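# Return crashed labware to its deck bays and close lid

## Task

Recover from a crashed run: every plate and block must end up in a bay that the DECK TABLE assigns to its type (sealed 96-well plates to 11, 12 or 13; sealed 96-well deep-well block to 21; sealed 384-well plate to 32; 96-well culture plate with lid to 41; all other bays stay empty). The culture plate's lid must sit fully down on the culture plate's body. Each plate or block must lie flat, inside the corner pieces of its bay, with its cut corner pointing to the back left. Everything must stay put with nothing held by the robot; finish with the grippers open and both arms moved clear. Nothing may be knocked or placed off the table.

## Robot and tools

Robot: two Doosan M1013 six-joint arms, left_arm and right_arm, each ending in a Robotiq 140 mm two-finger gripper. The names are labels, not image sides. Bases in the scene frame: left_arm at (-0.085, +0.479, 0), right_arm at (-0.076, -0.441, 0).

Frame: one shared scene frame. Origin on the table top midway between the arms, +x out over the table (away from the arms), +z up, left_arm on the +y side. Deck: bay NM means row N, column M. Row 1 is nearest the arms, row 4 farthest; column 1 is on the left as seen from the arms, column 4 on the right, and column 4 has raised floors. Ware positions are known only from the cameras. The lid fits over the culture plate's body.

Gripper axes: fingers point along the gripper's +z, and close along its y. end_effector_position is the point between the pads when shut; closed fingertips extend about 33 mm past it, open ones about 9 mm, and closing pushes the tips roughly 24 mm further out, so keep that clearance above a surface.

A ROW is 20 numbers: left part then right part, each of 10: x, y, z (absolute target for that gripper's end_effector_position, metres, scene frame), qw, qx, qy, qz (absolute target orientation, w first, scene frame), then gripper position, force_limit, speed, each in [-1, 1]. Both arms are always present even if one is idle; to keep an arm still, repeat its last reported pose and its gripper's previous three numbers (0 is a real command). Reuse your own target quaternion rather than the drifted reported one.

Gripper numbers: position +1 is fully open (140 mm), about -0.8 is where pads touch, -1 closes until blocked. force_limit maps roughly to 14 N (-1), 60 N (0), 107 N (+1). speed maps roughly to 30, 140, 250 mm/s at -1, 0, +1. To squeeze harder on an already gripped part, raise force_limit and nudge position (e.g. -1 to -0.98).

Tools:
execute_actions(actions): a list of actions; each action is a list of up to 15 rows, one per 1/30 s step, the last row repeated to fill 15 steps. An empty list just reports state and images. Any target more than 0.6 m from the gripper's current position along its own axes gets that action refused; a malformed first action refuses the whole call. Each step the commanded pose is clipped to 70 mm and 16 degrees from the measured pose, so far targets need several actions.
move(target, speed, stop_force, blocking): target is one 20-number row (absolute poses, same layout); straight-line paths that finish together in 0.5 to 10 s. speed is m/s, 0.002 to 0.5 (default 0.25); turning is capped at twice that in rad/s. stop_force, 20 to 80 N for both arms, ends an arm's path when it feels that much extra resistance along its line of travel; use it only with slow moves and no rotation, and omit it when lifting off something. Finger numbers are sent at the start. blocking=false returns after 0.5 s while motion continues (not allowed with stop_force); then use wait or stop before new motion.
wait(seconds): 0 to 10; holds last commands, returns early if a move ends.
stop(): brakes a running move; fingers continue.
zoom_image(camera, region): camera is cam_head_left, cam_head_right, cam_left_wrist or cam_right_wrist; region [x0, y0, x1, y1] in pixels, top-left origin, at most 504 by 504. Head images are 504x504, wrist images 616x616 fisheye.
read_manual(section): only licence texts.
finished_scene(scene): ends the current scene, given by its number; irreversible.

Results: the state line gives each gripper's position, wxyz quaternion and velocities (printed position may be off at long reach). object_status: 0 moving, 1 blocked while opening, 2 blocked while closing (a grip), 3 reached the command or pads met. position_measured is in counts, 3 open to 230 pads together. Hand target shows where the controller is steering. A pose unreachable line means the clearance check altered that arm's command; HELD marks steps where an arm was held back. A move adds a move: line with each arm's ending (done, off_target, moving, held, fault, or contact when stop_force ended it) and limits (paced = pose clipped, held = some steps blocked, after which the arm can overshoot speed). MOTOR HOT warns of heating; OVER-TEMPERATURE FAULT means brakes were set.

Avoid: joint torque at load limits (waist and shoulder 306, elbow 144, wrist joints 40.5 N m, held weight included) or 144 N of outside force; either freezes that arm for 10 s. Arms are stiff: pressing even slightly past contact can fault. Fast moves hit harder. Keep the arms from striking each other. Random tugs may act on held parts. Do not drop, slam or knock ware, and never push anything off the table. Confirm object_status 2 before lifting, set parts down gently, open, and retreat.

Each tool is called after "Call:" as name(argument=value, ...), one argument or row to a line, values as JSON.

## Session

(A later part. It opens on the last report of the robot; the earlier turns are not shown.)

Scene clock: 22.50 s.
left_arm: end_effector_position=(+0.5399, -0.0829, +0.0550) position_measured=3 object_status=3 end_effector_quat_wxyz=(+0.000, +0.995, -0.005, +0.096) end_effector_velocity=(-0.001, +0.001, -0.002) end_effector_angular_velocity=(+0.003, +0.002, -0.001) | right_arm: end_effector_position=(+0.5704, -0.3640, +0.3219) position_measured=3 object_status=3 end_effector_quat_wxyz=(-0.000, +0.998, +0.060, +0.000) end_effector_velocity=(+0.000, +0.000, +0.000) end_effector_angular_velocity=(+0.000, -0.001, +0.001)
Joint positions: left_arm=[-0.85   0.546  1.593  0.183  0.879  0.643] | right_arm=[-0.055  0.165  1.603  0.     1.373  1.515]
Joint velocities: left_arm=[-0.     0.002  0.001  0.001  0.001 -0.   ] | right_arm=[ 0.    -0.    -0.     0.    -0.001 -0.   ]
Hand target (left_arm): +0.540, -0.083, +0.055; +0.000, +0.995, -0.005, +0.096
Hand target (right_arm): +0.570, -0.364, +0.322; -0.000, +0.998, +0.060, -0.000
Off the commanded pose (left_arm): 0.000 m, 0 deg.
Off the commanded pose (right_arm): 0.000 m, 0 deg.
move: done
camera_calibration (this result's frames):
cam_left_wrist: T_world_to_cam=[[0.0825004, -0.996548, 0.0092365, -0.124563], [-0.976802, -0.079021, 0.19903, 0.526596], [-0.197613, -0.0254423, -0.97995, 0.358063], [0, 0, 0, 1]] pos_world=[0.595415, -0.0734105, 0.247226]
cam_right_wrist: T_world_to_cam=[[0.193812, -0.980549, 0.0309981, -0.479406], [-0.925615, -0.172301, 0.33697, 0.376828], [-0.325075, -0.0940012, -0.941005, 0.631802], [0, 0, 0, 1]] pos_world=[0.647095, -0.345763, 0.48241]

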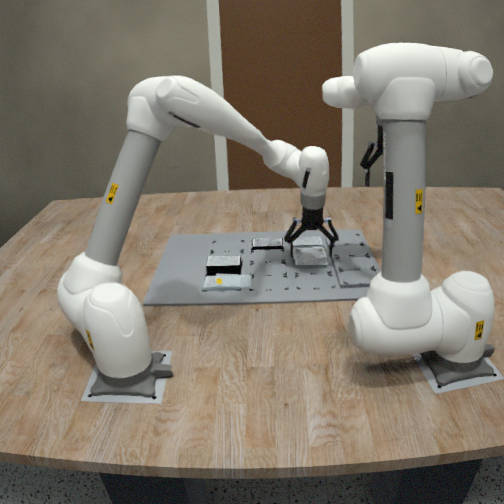

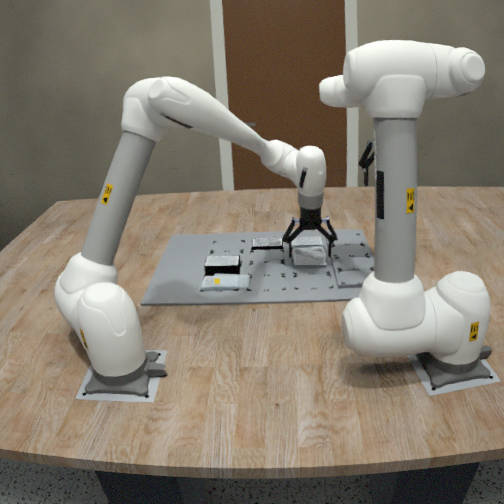

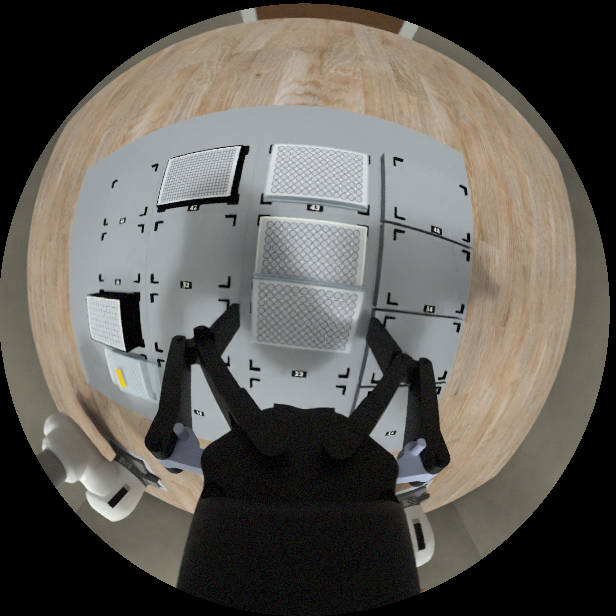

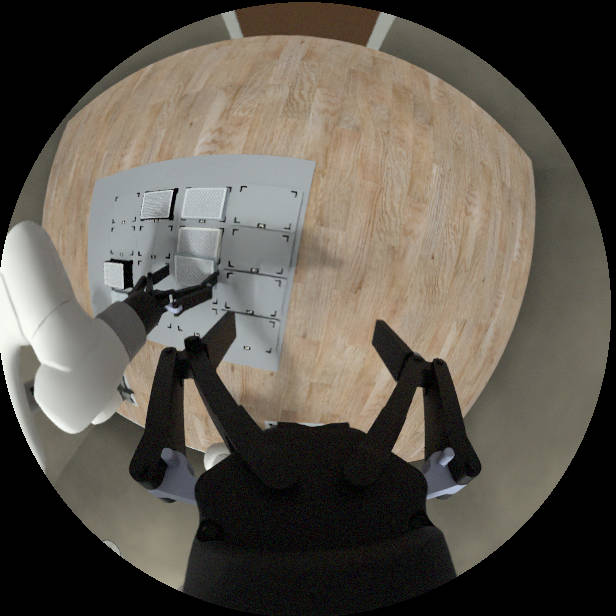

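Call:
move(
  target=[0.545,-0.085,0.036,0,0.995,-0.005,0.096,0.92,0,0,0.5704,-0.364,0.3219,0,0.998,0.06,0,1,0,0],
  speed=0.02,
)

Call:
zoom_image(
  camera="cam_left_wrist",
  region=[180,220,430,420],
)

Scene clock: 24.10 s.
left_arm: end_effector_position=(+0.5450, -0.0850, +0.0359) position_measured=13 object_status=3 end_effector_quat_wxyz=(-0.000, +0.995, -0.005, +0.096) end_effector_velocity=(-0.000, +0.001, -0.001) end_effector_angular_velocity=(+0.003, +0.002, +0.001) | right_arm: end_effector_position=(+0.5704, -0.3640, +0.3219) position_measured=3 object_status=3 end_effector_quat_wxyz=(-0.000, +0.998, +0.060, +0.000) end_effector_velocity=(+0.000, -0.001, +0.000) end_effector_angular_velocity=(-0.000, -0.001, -0.000)
Joint positions: left_arm=[-0.847  0.57   1.594  0.187  0.855  0.64 ] | right_arm=[-0.055  0.165  1.603  0.     1.373  1.515]
Joint velocities: left_arm=[ 0.     0.001  0.     0.     0.002 -0.001] | right_arm=[-0.001 -0.    -0.    -0.    -0.001 -0.001]
Hand target (left_arm): +0.545, -0.085, +0.036; -0.000, +0.995, -0.005, +0.096
Hand target (right_arm): +0.570, -0.364, +0.322; -0.000, +0.998, +0.060, -0.000
Off the commanded pose (left_arm): 0.000 m, 0 deg.
Off the commanded pose (right_arm): 0.000 m, 0 deg.
move: done
camera_calibration (this result's frames):
cam_left_wrist: T_world_to_cam=[[0.0824684, -0.996553, 0.00902962, -0.126791], [-0.976798, -0.0790301, 0.199047, 0.535135], [-0.197648, -0.0252352, -0.979948, 0.340336], [0, 0, 0, 1]] pos_world=[0.600442, -0.0754735, 0.228139]
cam_right_wrist: T_world_to_cam=[[0.193812, -0.980549, 0.0309981, -0.479406], [-0.925615, -0.172301, 0.33697, 0.376828], [-0.325075, -0.0940012, -0.941005, 0.631802], [0, 0, 0, 1]] pos_world=[0.647095, -0.345763, 0.48241]

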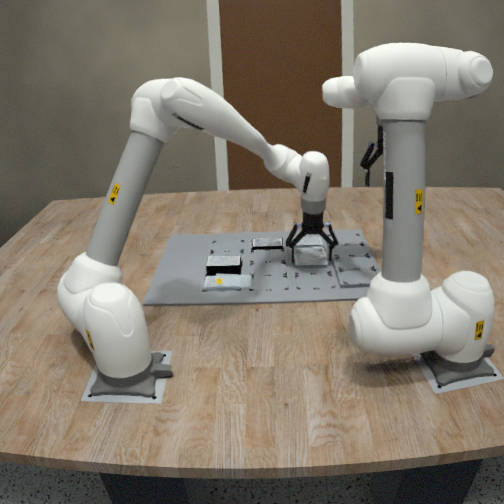

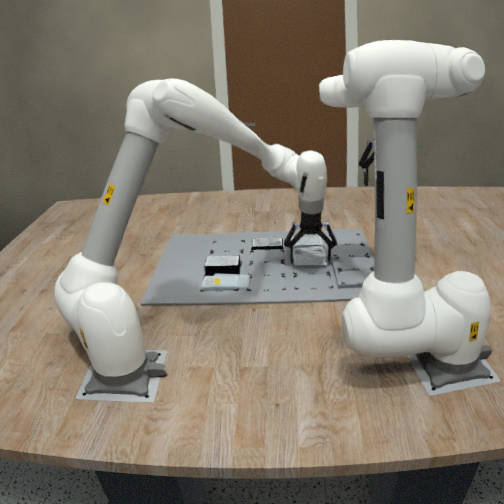

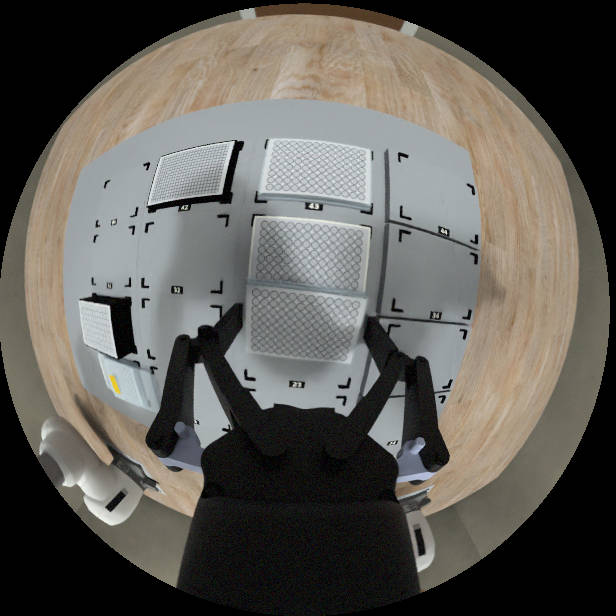

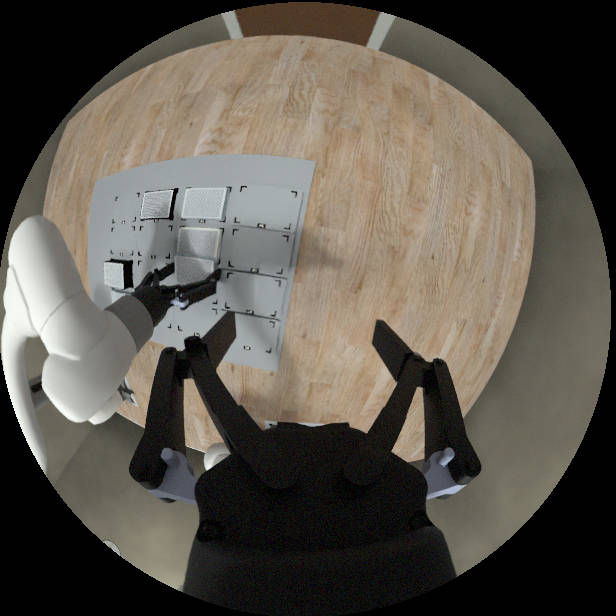

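Region (180, 220, 430, 420) of cam_left_wrist's 616x616 image, scaled by 2.016, with more detail than that image has; it fills the top 403 rows of this view, and the rest is white.

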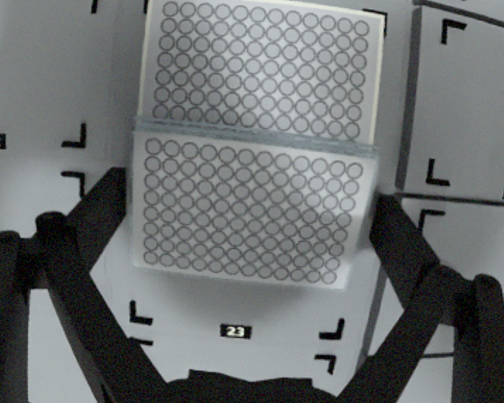

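Similar size to earlier grip view. Lower 2 mm and close.

Call:
execute_actions(
  actions=[
    [[0.545,-0.085,0.034,0,0.995,-0.005,0.096,0.92,0,0,0.5704,-0.364,0.3219,0,0.998,0.06,0,1,0,0]],
    [[0.545,-0.085,0.034,0,0.995,-0.005,0.096,-1,0,-0.5,0.5704,-0.364,0.3219,0,0.998,0.06,0,1,0,0]],
    [[0.545,-0.085,0.034,0,0.995,-0.005,0.096,-1,0,-0.5,0.5704,-0.364,0.3219,0,0.998,0.06,0,1,0,0]],
  ],
)

Call:
move(
  target=[0.535,-0.085,0.05,0,0.995,-0.005,0.096,-1,0,-0.5,0.5704,-0.364,0.3219,0,0.998,0.06,0,1,0,0],
  speed=0.05,
)

Call:
move(
  target=[0.508,-0.082,0.034,0,1,-0.005,0,-1,0,-0.5,0.5704,-0.364,0.3219,0,0.998,0.06,0,1,0,0],
  speed=0.05,
)

Call:
zoom_image(
  camera="cam_left_wrist",
  region=[220,240,400,400],
)

Scene clock: 26.23 s.
left_arm: end_effector_position=(+0.5450, -0.0850, +0.0341) position_measured=34 object_status=2 end_effector_quat_wxyz=(+0.000, +0.995, -0.005, +0.096) end_effector_velocity=(-0.000, +0.000, -0.001) end_effector_angular_velocity=(+0.001, +0.001, -0.001) | right_arm: end_effector_position=(+0.5704, -0.3640, +0.3219) position_measured=3 object_status=3 end_effector_quat_wxyz=(-0.000, +0.998, +0.060, +0.000) end_effector_velocity=(-0.000, -0.000, +0.000) end_effector_angular_velocity=(-0.000, +0.001, -0.000)
Joint positions: left_arm=[-0.847  0.571  1.595  0.187  0.852  0.64 ] | right_arm=[-0.055  0.165  1.603  0.     1.373  1.515]
Joint velocities: left_arm=[ 0.     0.001  0.001 -0.    -0.     0.001] | right_arm=[-0.    -0.    -0.    -0.     0.001 -0.   ]
Hand target (left_arm): +0.545, -0.085, +0.034; -0.000, +0.995, -0.005, +0.096
Hand target (right_arm): +0.570, -0.364, +0.322; -0.000, +0.998, +0.060, -0.000
Off the commanded pose (left_arm): 0.000 m, 0 deg.
Off the commanded pose (right_arm): 0.000 m, 0 deg.
Step readings (end_effector_position; steps 1 to 15: 1st action; 16 to 30: 2nd action; 31 to 45: 3rd action):
0: left_arm (+0.5450, -0.0850, +0.0359) | right_arm (+0.5704, -0.3640, +0.3219)
1: left_arm (+0.5450, -0.0850, +0.0359) | right_arm (+0.5704, -0.3640, +0.3219)
2: left_arm (+0.5452, -0.0852, +0.0352) | right_arm (+0.5704, -0.3640, +0.3219)
4: left_arm (+0.5450, -0.0850, +0.0340) | right_arm (+0.5704, -0.3640, +0.3219)
8: left_arm (+0.5450, -0.0850, +0.0340) | right_arm (+0.5704, -0.3640, +0.3219)
15: left_arm (+0.5450, -0.0850, +0.0340) | right_arm (+0.5704, -0.3640, +0.3219)
16: left_arm (+0.5450, -0.0850, +0.0340) | right_arm (+0.5704, -0.3640, +0.3219)
17: left_arm (+0.5450, -0.0850, +0.0340) | right_arm (+0.5704, -0.3640, +0.3219)
19: left_arm (+0.5450, -0.0850, +0.0340) | right_arm (+0.5704, -0.3640, +0.3219)
23: left_arm (+0.5450, -0.0850, +0.0341) | right_arm (+0.5704, -0.3640, +0.3219)
30: left_arm (+0.5450, -0.0850, +0.0341) | right_arm (+0.5704, -0.3640, +0.3219)
31: left_arm (+0.5450, -0.0850, +0.0341) | right_arm (+0.5704, -0.3640, +0.3219)
32: left_arm (+0.5450, -0.0850, +0.0341) | right_arm (+0.5704, -0.3640, +0.3219)
34: left_arm (+0.5450, -0.0850, +0.0341) | right_arm (+0.5704, -0.3640, +0.3219)
38: left_arm (+0.5450, -0.0850, +0.0341) | right_arm (+0.5704, -0.3640, +0.3219)
45: end_effector_position above
camera_calibration (this result's frames):
cam_left_wrist: T_world_to_cam=[[0.0824403, -0.996554, 0.00913562, -0.126795], [-0.976824, -0.0789845, 0.198937, 0.535577], [-0.19753, -0.0253243, -0.97997, 0.33844], [0, 0, 0, 1]] pos_world=[0.60047, -0.0754854, 0.226273]
cam_right_wrist: T_world_to_cam=[[0.193812, -0.980549, 0.0309981, -0.479406], [-0.925615, -0.172301, 0.33697, 0.376828], [-0.325075, -0.0940012, -0.941005, 0.631802], [0, 0, 0, 1]] pos_world=[0.647095, -0.345763, 0.48241]

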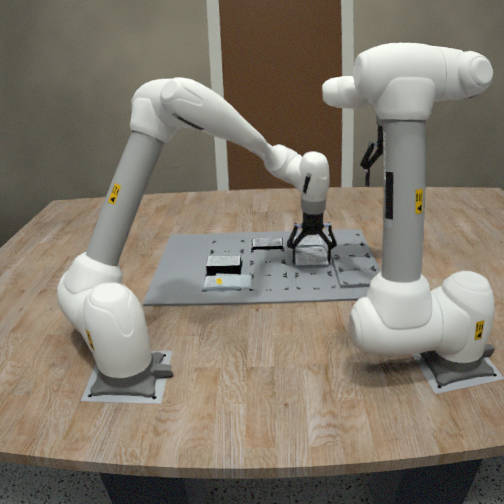

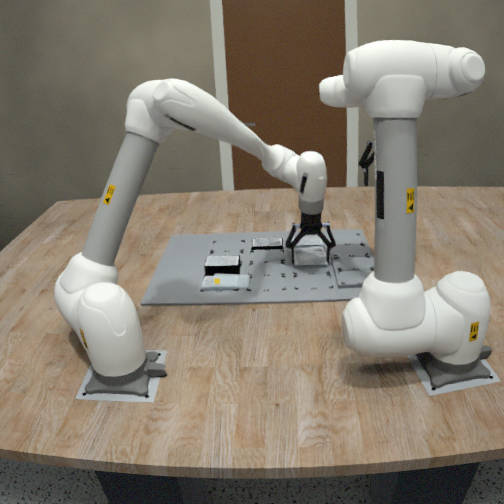

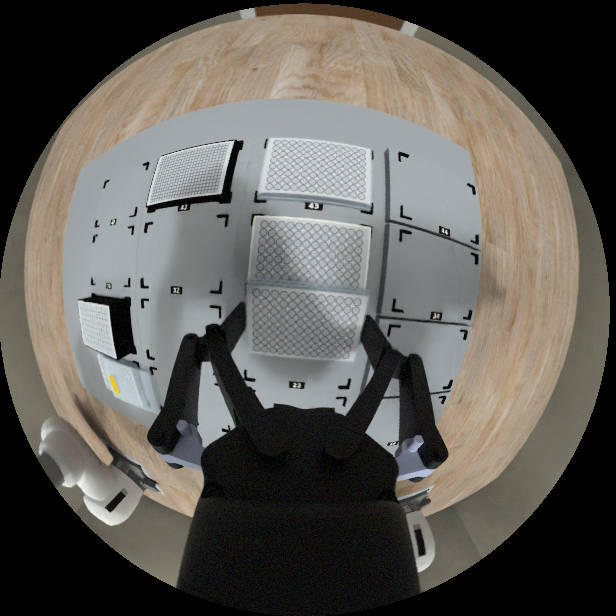

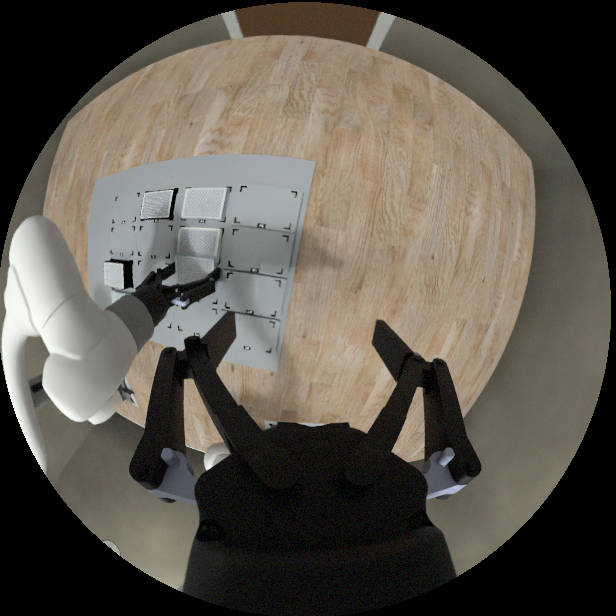

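Scene clock: 26.93 s.
left_arm: end_effector_position=(+0.5350, -0.0850, +0.0500) position_measured=35 object_status=2 end_effector_quat_wxyz=(-0.000, +0.995, -0.005, +0.096) end_effector_velocity=(-0.001, +0.001, -0.001) end_effector_angular_velocity=(+0.001, +0.003, +0.001) | right_arm: end_effector_position=(+0.5704, -0.3640, +0.3219) position_measured=3 object_status=3 end_effector_quat_wxyz=(-0.000, +0.998, +0.060, +0.000) end_effector_velocity=(-0.000, +0.000, -0.000) end_effector_angular_velocity=(+0.000, +0.000, -0.000)
Joint positions: left_arm=[-0.856  0.548  1.601  0.186  0.871  0.634] | right_arm=[-0.055  0.165  1.603  0.     1.373  1.515]
Joint velocities: left_arm=[ 0.     0.001  0.001 -0.001  0.001 -0.   ] | right_arm=[ 0.     0.    -0.     0.     0.     0.001]
Hand target (left_arm): +0.535, -0.085, +0.050; -0.000, +0.995, -0.005, +0.096
Hand target (right_arm): +0.570, -0.364, +0.322; -0.000, +0.998, +0.060, -0.000
Off the commanded pose (left_arm): 0.000 m, 0 deg.
Off the commanded pose (right_arm): 0.000 m, 0 deg.
move: done
camera_calibration (this result's frames):
cam_left_wrist: T_world_to_cam=[[0.082461, -0.996553, 0.00904357, -0.126109], [-0.976793, -0.0790193, 0.199076, 0.522593], [-0.197675, -0.0252497, -0.979942, 0.352119], [0, 0, 0, 1]] pos_world=[0.59047, -0.0754882, 0.242161]
cam_right_wrist: T_world_to_cam=[[0.193812, -0.980549, 0.0309981, -0.479406], [-0.925615, -0.172301, 0.33697, 0.376828], [-0.325075, -0.0940011, -0.941005, 0.631802], [0, 0, 0, 1]] pos_world=[0.647095, -0.345763, 0.48241]

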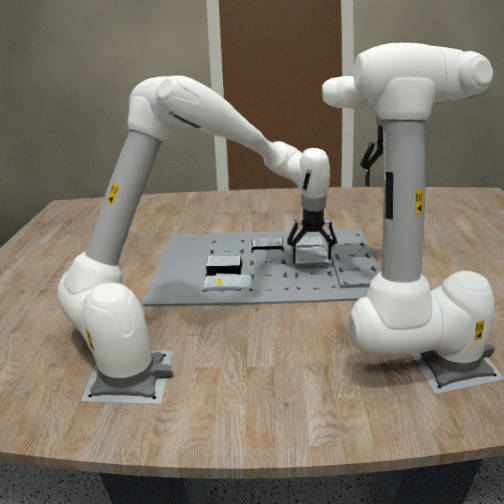

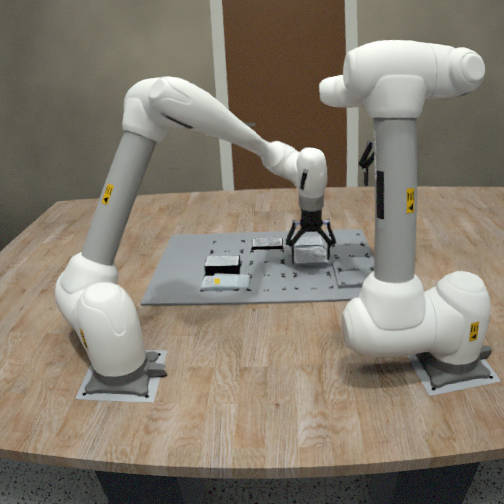

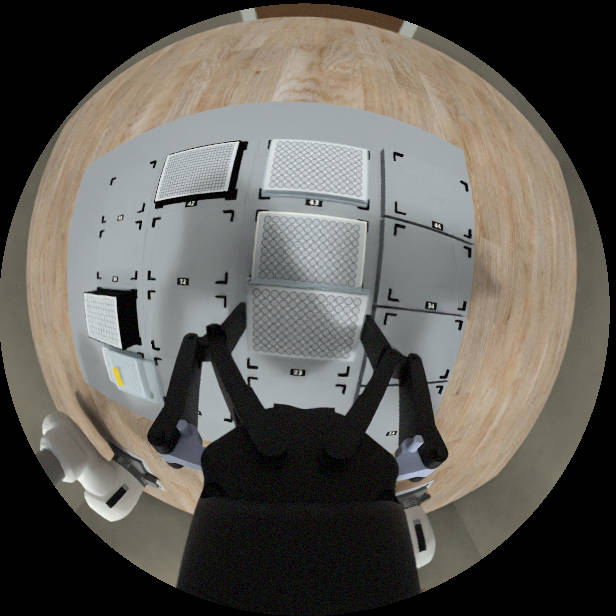

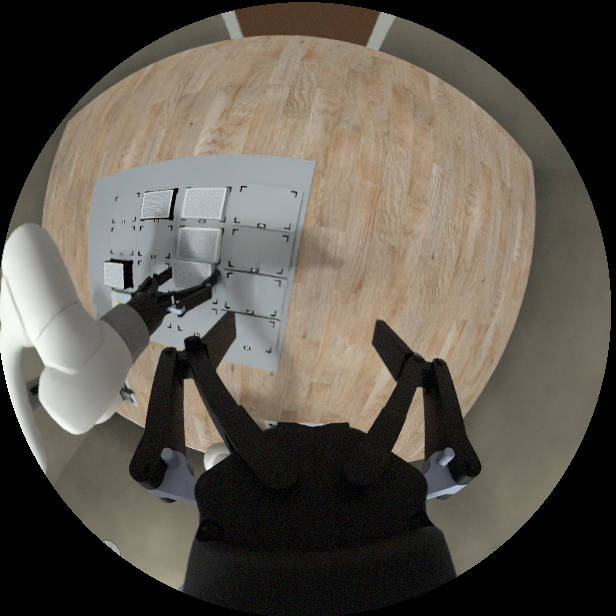

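Scene clock: 29.10 s.
left_arm: end_effector_position=(+0.5080, -0.0820, +0.0340) position_measured=35 object_status=2 end_effector_quat_wxyz=(-0.000, +1.000, -0.005, +0.000) end_effector_velocity=(-0.000, +0.000, -0.001) end_effector_angular_velocity=(+0.001, +0.001, +0.000) | right_arm: end_effector_position=(+0.5704, -0.3640, +0.3219) position_measured=3 object_status=3 end_effector_quat_wxyz=(-0.000, +0.998, +0.060, -0.000) end_effector_velocity=(-0.000, -0.001, +0.000) end_effector_angular_velocity=(-0.001, -0.000, -0.000)
Joint positions: left_arm=[-0.821  0.589  1.551  0.     1.001  0.78 ] | right_arm=[-0.055  0.165  1.603  0.     1.373  1.515]
Joint velocities: left_arm=[-0.     0.     0.001  0.     0.    -0.   ] | right_arm=[-0.001 -0.     0.    -0.001  0.    -0.   ]
Hand target (left_arm): +0.508, -0.082, +0.034; -0.000, +1.000, -0.005, +0.000
Hand target (right_arm): +0.570, -0.364, +0.322; -0.000, +0.998, +0.060, -0.000
Off the commanded pose (left_arm): 0.000 m, 0 deg.
Off the commanded pose (right_arm): 0.000 m, 0 deg.
move: done
camera_calibration (this result's frames):
cam_left_wrist: T_world_to_cam=[[0.0827038, -0.996542, -0.0079879, -0.120286], [-0.920758, -0.079476, 0.381954, 0.464938], [-0.381268, -0.0242342, -0.924147, 0.422681], [0, 0, 0, 1]] pos_world=[0.599198, -0.0726757, 0.212074]
cam_right_wrist: T_world_to_cam=[[0.193812, -0.980549, 0.0309982, -0.479406], [-0.925615, -0.172301, 0.33697, 0.376828], [-0.325075, -0.0940012, -0.941005, 0.631802], [0, 0, 0, 1]] pos_world=[0.647095, -0.345763, 0.48241]

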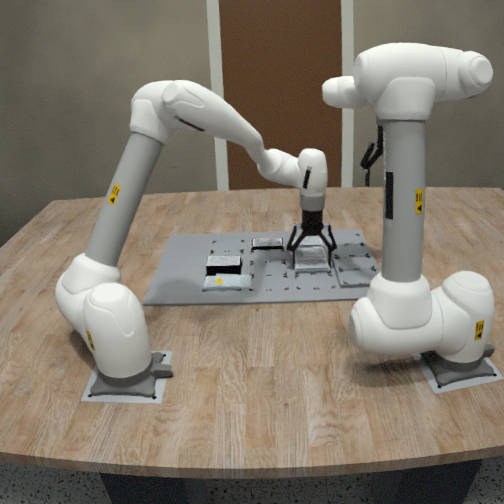

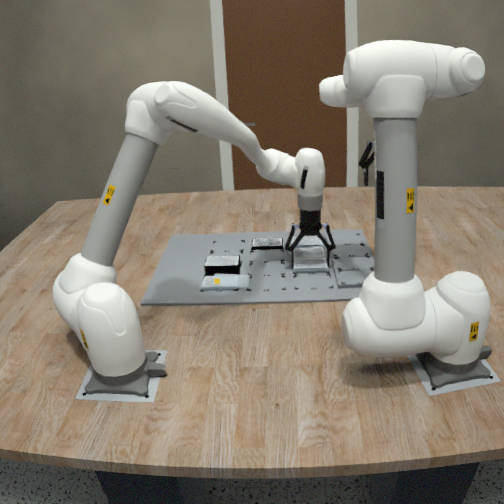

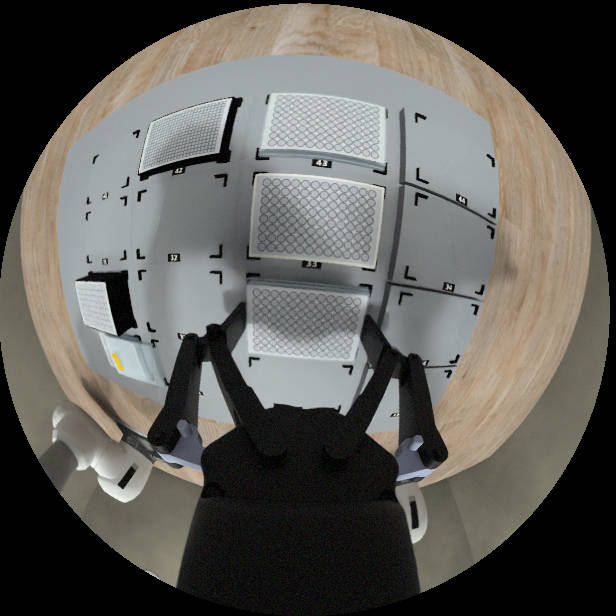

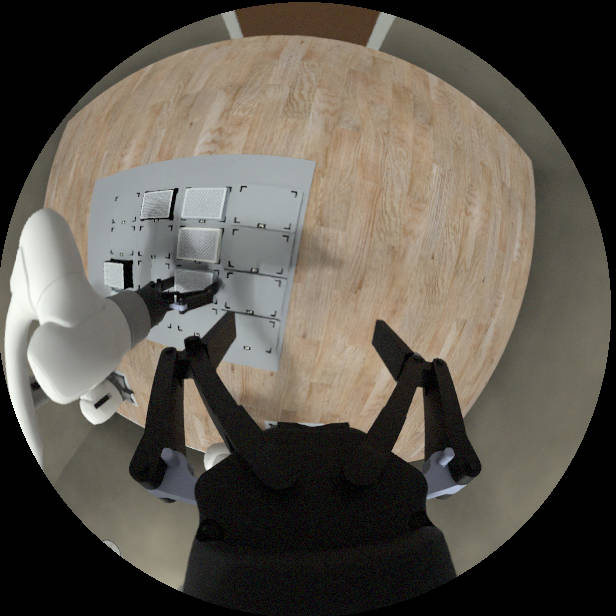

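Region (220, 240, 400, 400) of cam_left_wrist's 616x616 image, scaled by 2.800, with more detail than that image has.

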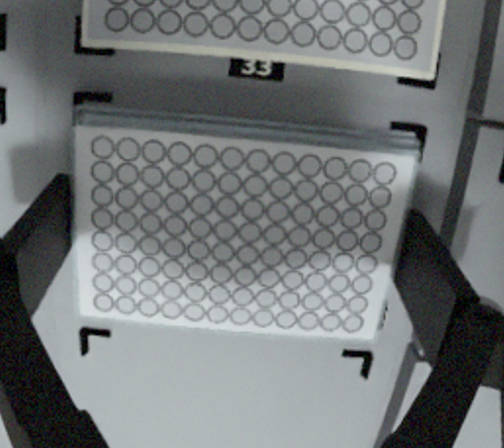

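Call:
move(
  target=[0.5085,-0.0828,0.030,0,1,-0.005,0,-1,0,-0.5,0.5704,-0.364,0.3219,0,0.998,0.06,0,1,0,0],
  speed=0.01,
)

Call:
move(
  target=[0.5085,-0.0828,0.018,0,1,-0.005,0,-1,0,-0.5,0.5704,-0.364,0.3219,0,0.998,0.06,0,1,0,0],
  speed=0.005,
  stop_force=20,
)

Call:
zoom_image(
  camera="cam_left_wrist",
  region=[220,240,400,400],
)

Scene clock: 30.27 s.
left_arm: end_effector_position=(+0.5085, -0.0828, +0.0300) position_measured=35 object_status=2 end_effector_quat_wxyz=(-0.000, +1.000, -0.005, -0.000) end_effector_velocity=(+0.000, +0.000, +0.000) end_effector_angular_velocity=(-0.000, -0.001, -0.001) | right_arm: end_effector_position=(+0.5704, -0.3640, +0.3219) position_measured=3 object_status=3 end_effector_quat_wxyz=(-0.000, +0.998, +0.060, +0.000) end_effector_velocity=(+0.000, +0.000, -0.000) end_effector_angular_velocity=(+0.001, +0.000, -0.000)
Joint positions: left_arm=[-0.821  0.594  1.552 -0.     0.996  0.78 ] | right_arm=[-0.055  0.165  1.603  0.     1.373  1.515]
Joint velocities: left_arm=[-0.    -0.     0.     0.001 -0.     0.   ] | right_arm=[ 0.     0.    -0.     0.001 -0.     0.   ]
Hand target (left_arm): +0.508, -0.083, +0.030; -0.000, +1.000, -0.005, +0.000
Hand target (right_arm): +0.570, -0.364, +0.322; -0.000, +0.998, +0.060, -0.000
Off the commanded pose (left_arm): 0.000 m, 0 deg.
Off the commanded pose (right_arm): 0.000 m, 0 deg.
move: done
camera_calibration (this result's frames):
cam_left_wrist: T_world_to_cam=[[0.0826512, -0.996548, -0.00781302, -0.121121], [-0.920734, -0.0793586, 0.382036, 0.466867], [-0.381337, -0.024382, -0.924114, 0.419152], [0, 0, 0, 1]] pos_world=[0.599709, -0.0734334, 0.208038]
cam_right_wrist: T_world_to_cam=[[0.193812, -0.980549, 0.0309983, -0.479406], [-0.925615, -0.172301, 0.33697, 0.376828], [-0.325075, -0.0940013, -0.941005, 0.631802], [0, 0, 0, 1]] pos_world=[0.647095, -0.345763, 0.48241]

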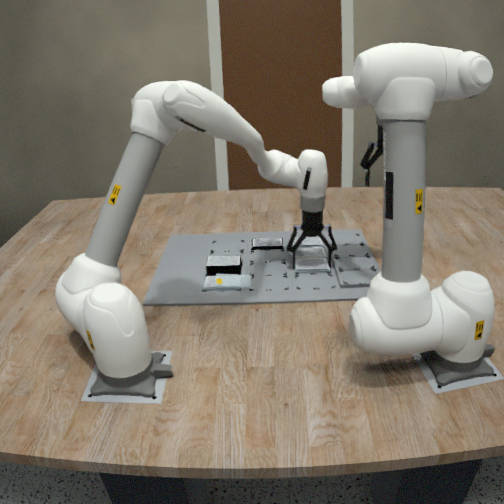

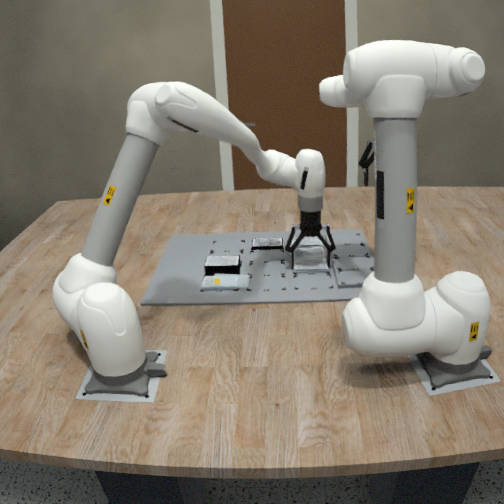

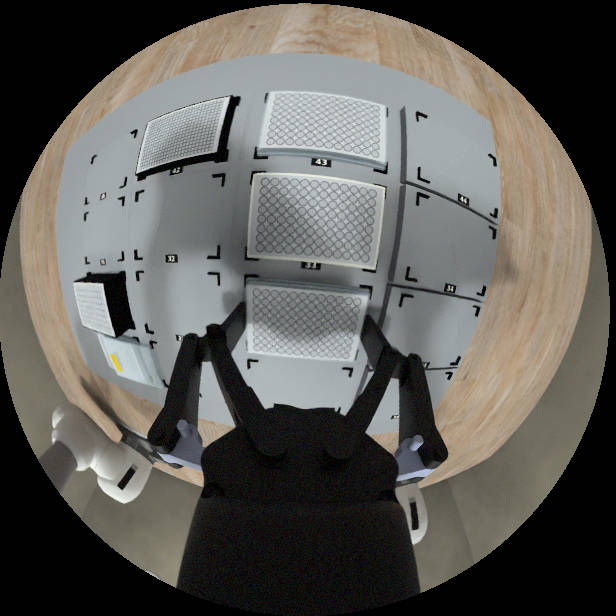

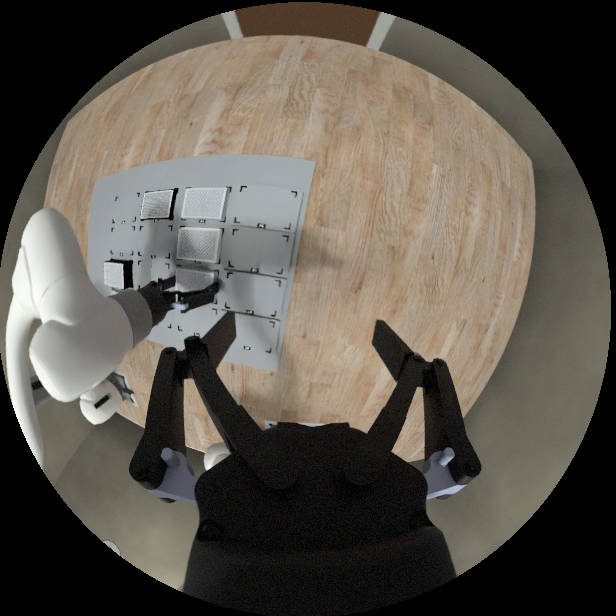

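Scene clock: 31.20 s.
left_arm: end_effector_position=(+0.5085, -0.0828, +0.0269) position_measured=35 object_status=2 end_effector_quat_wxyz=(+0.000, +1.000, -0.005, +0.000) end_effector_velocity=(-0.000, +0.000, +0.001) end_effector_angular_velocity=(+0.000, +0.002, -0.000) | right_arm: end_effector_position=(+0.5704, -0.3640, +0.3219) position_measured=3 object_status=3 end_effector_quat_wxyz=(-0.000, +0.998, +0.060, +0.000) end_effector_velocity=(+0.000, -0.000, -0.000) end_effector_angular_velocity=(-0.000, -0.001, +0.000)
Joint positions: left_arm=[-0.821  0.597  1.553 -0.     0.992  0.78 ] | right_arm=[-0.055  0.165  1.603  0.     1.373  1.515]
Joint velocities: left_arm=[ 0.    -0.    -0.001 -0.001  0.003  0.001] | right_arm=[ 0.     0.    -0.    -0.    -0.001 -0.   ]
Hand target (left_arm): +0.509, -0.083, +0.027; +0.000, +1.000, -0.005, +0.000
Hand target (right_arm): +0.570, -0.364, +0.322; -0.000, +0.998, +0.060, -0.000
Off the commanded pose (left_arm): 0.009 m, 0 deg.
Off the commanded pose (right_arm): 0.000 m, 0 deg.
move: contact (left_arm)
camera_calibration (this result's frames):
cam_left_wrist: T_world_to_cam=[[0.082646, -0.996549, -0.0077117, -0.121178], [-0.92075, -0.0793159, 0.382007, 0.468027], [-0.3813, -0.0244708, -0.924127, 0.416289], [0, 0, 0, 1]] pos_world=[0.599681, -0.0734509, 0.20498]
cam_right_wrist: T_world_to_cam=[[0.193812, -0.980549, 0.0309982, -0.479406], [-0.925615, -0.172301, 0.33697, 0.376828], [-0.325075, -0.0940012, -0.941005, 0.631802], [0, 0, 0, 1]] pos_world=[0.647095, -0.345763, 0.48241]

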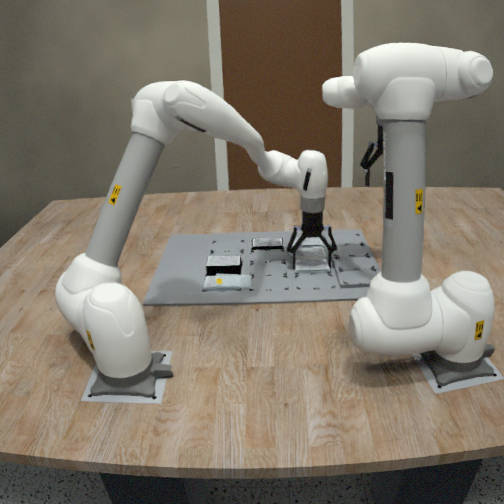

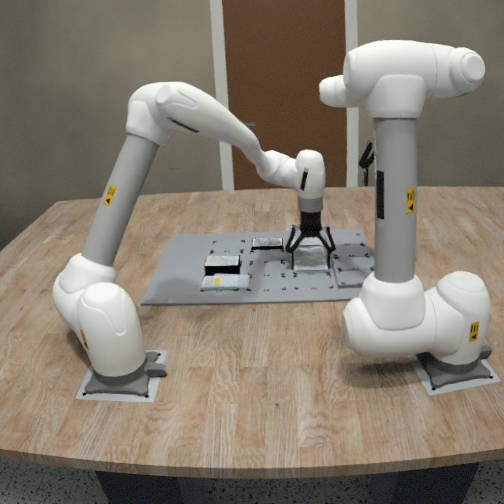

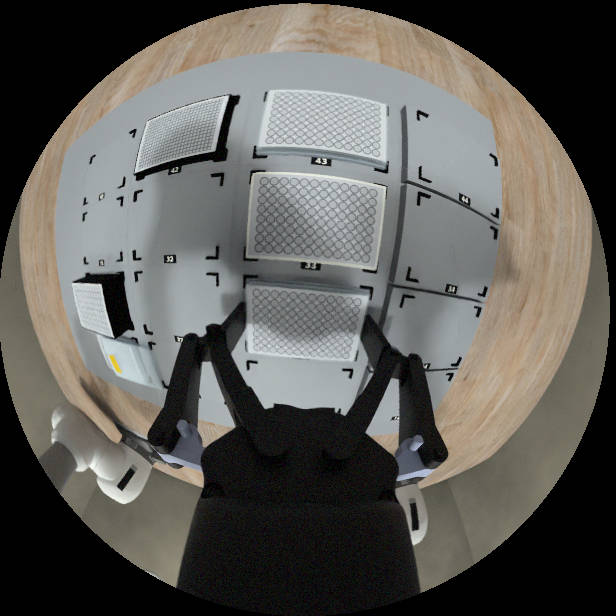

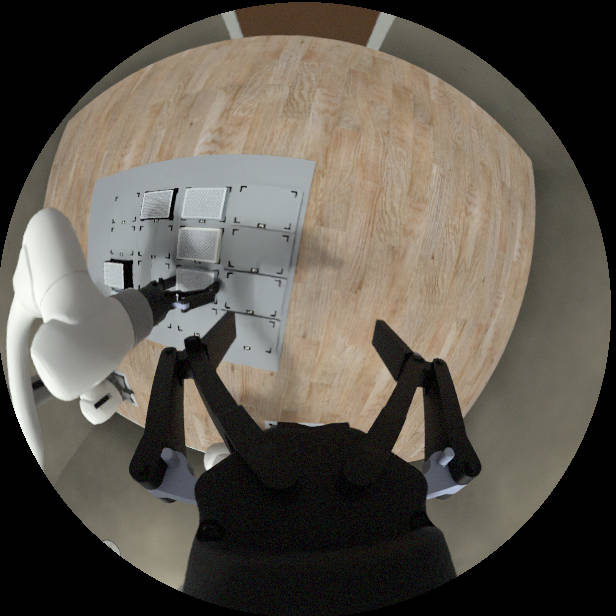

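Region (220, 240, 400, 400) of cam_left_wrist's 616x616 image, scaled by 2.800, with more detail than that image has.

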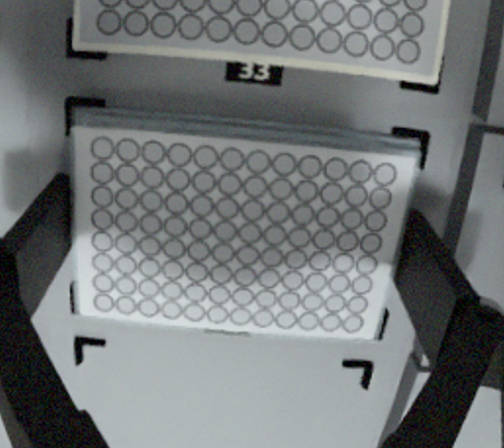

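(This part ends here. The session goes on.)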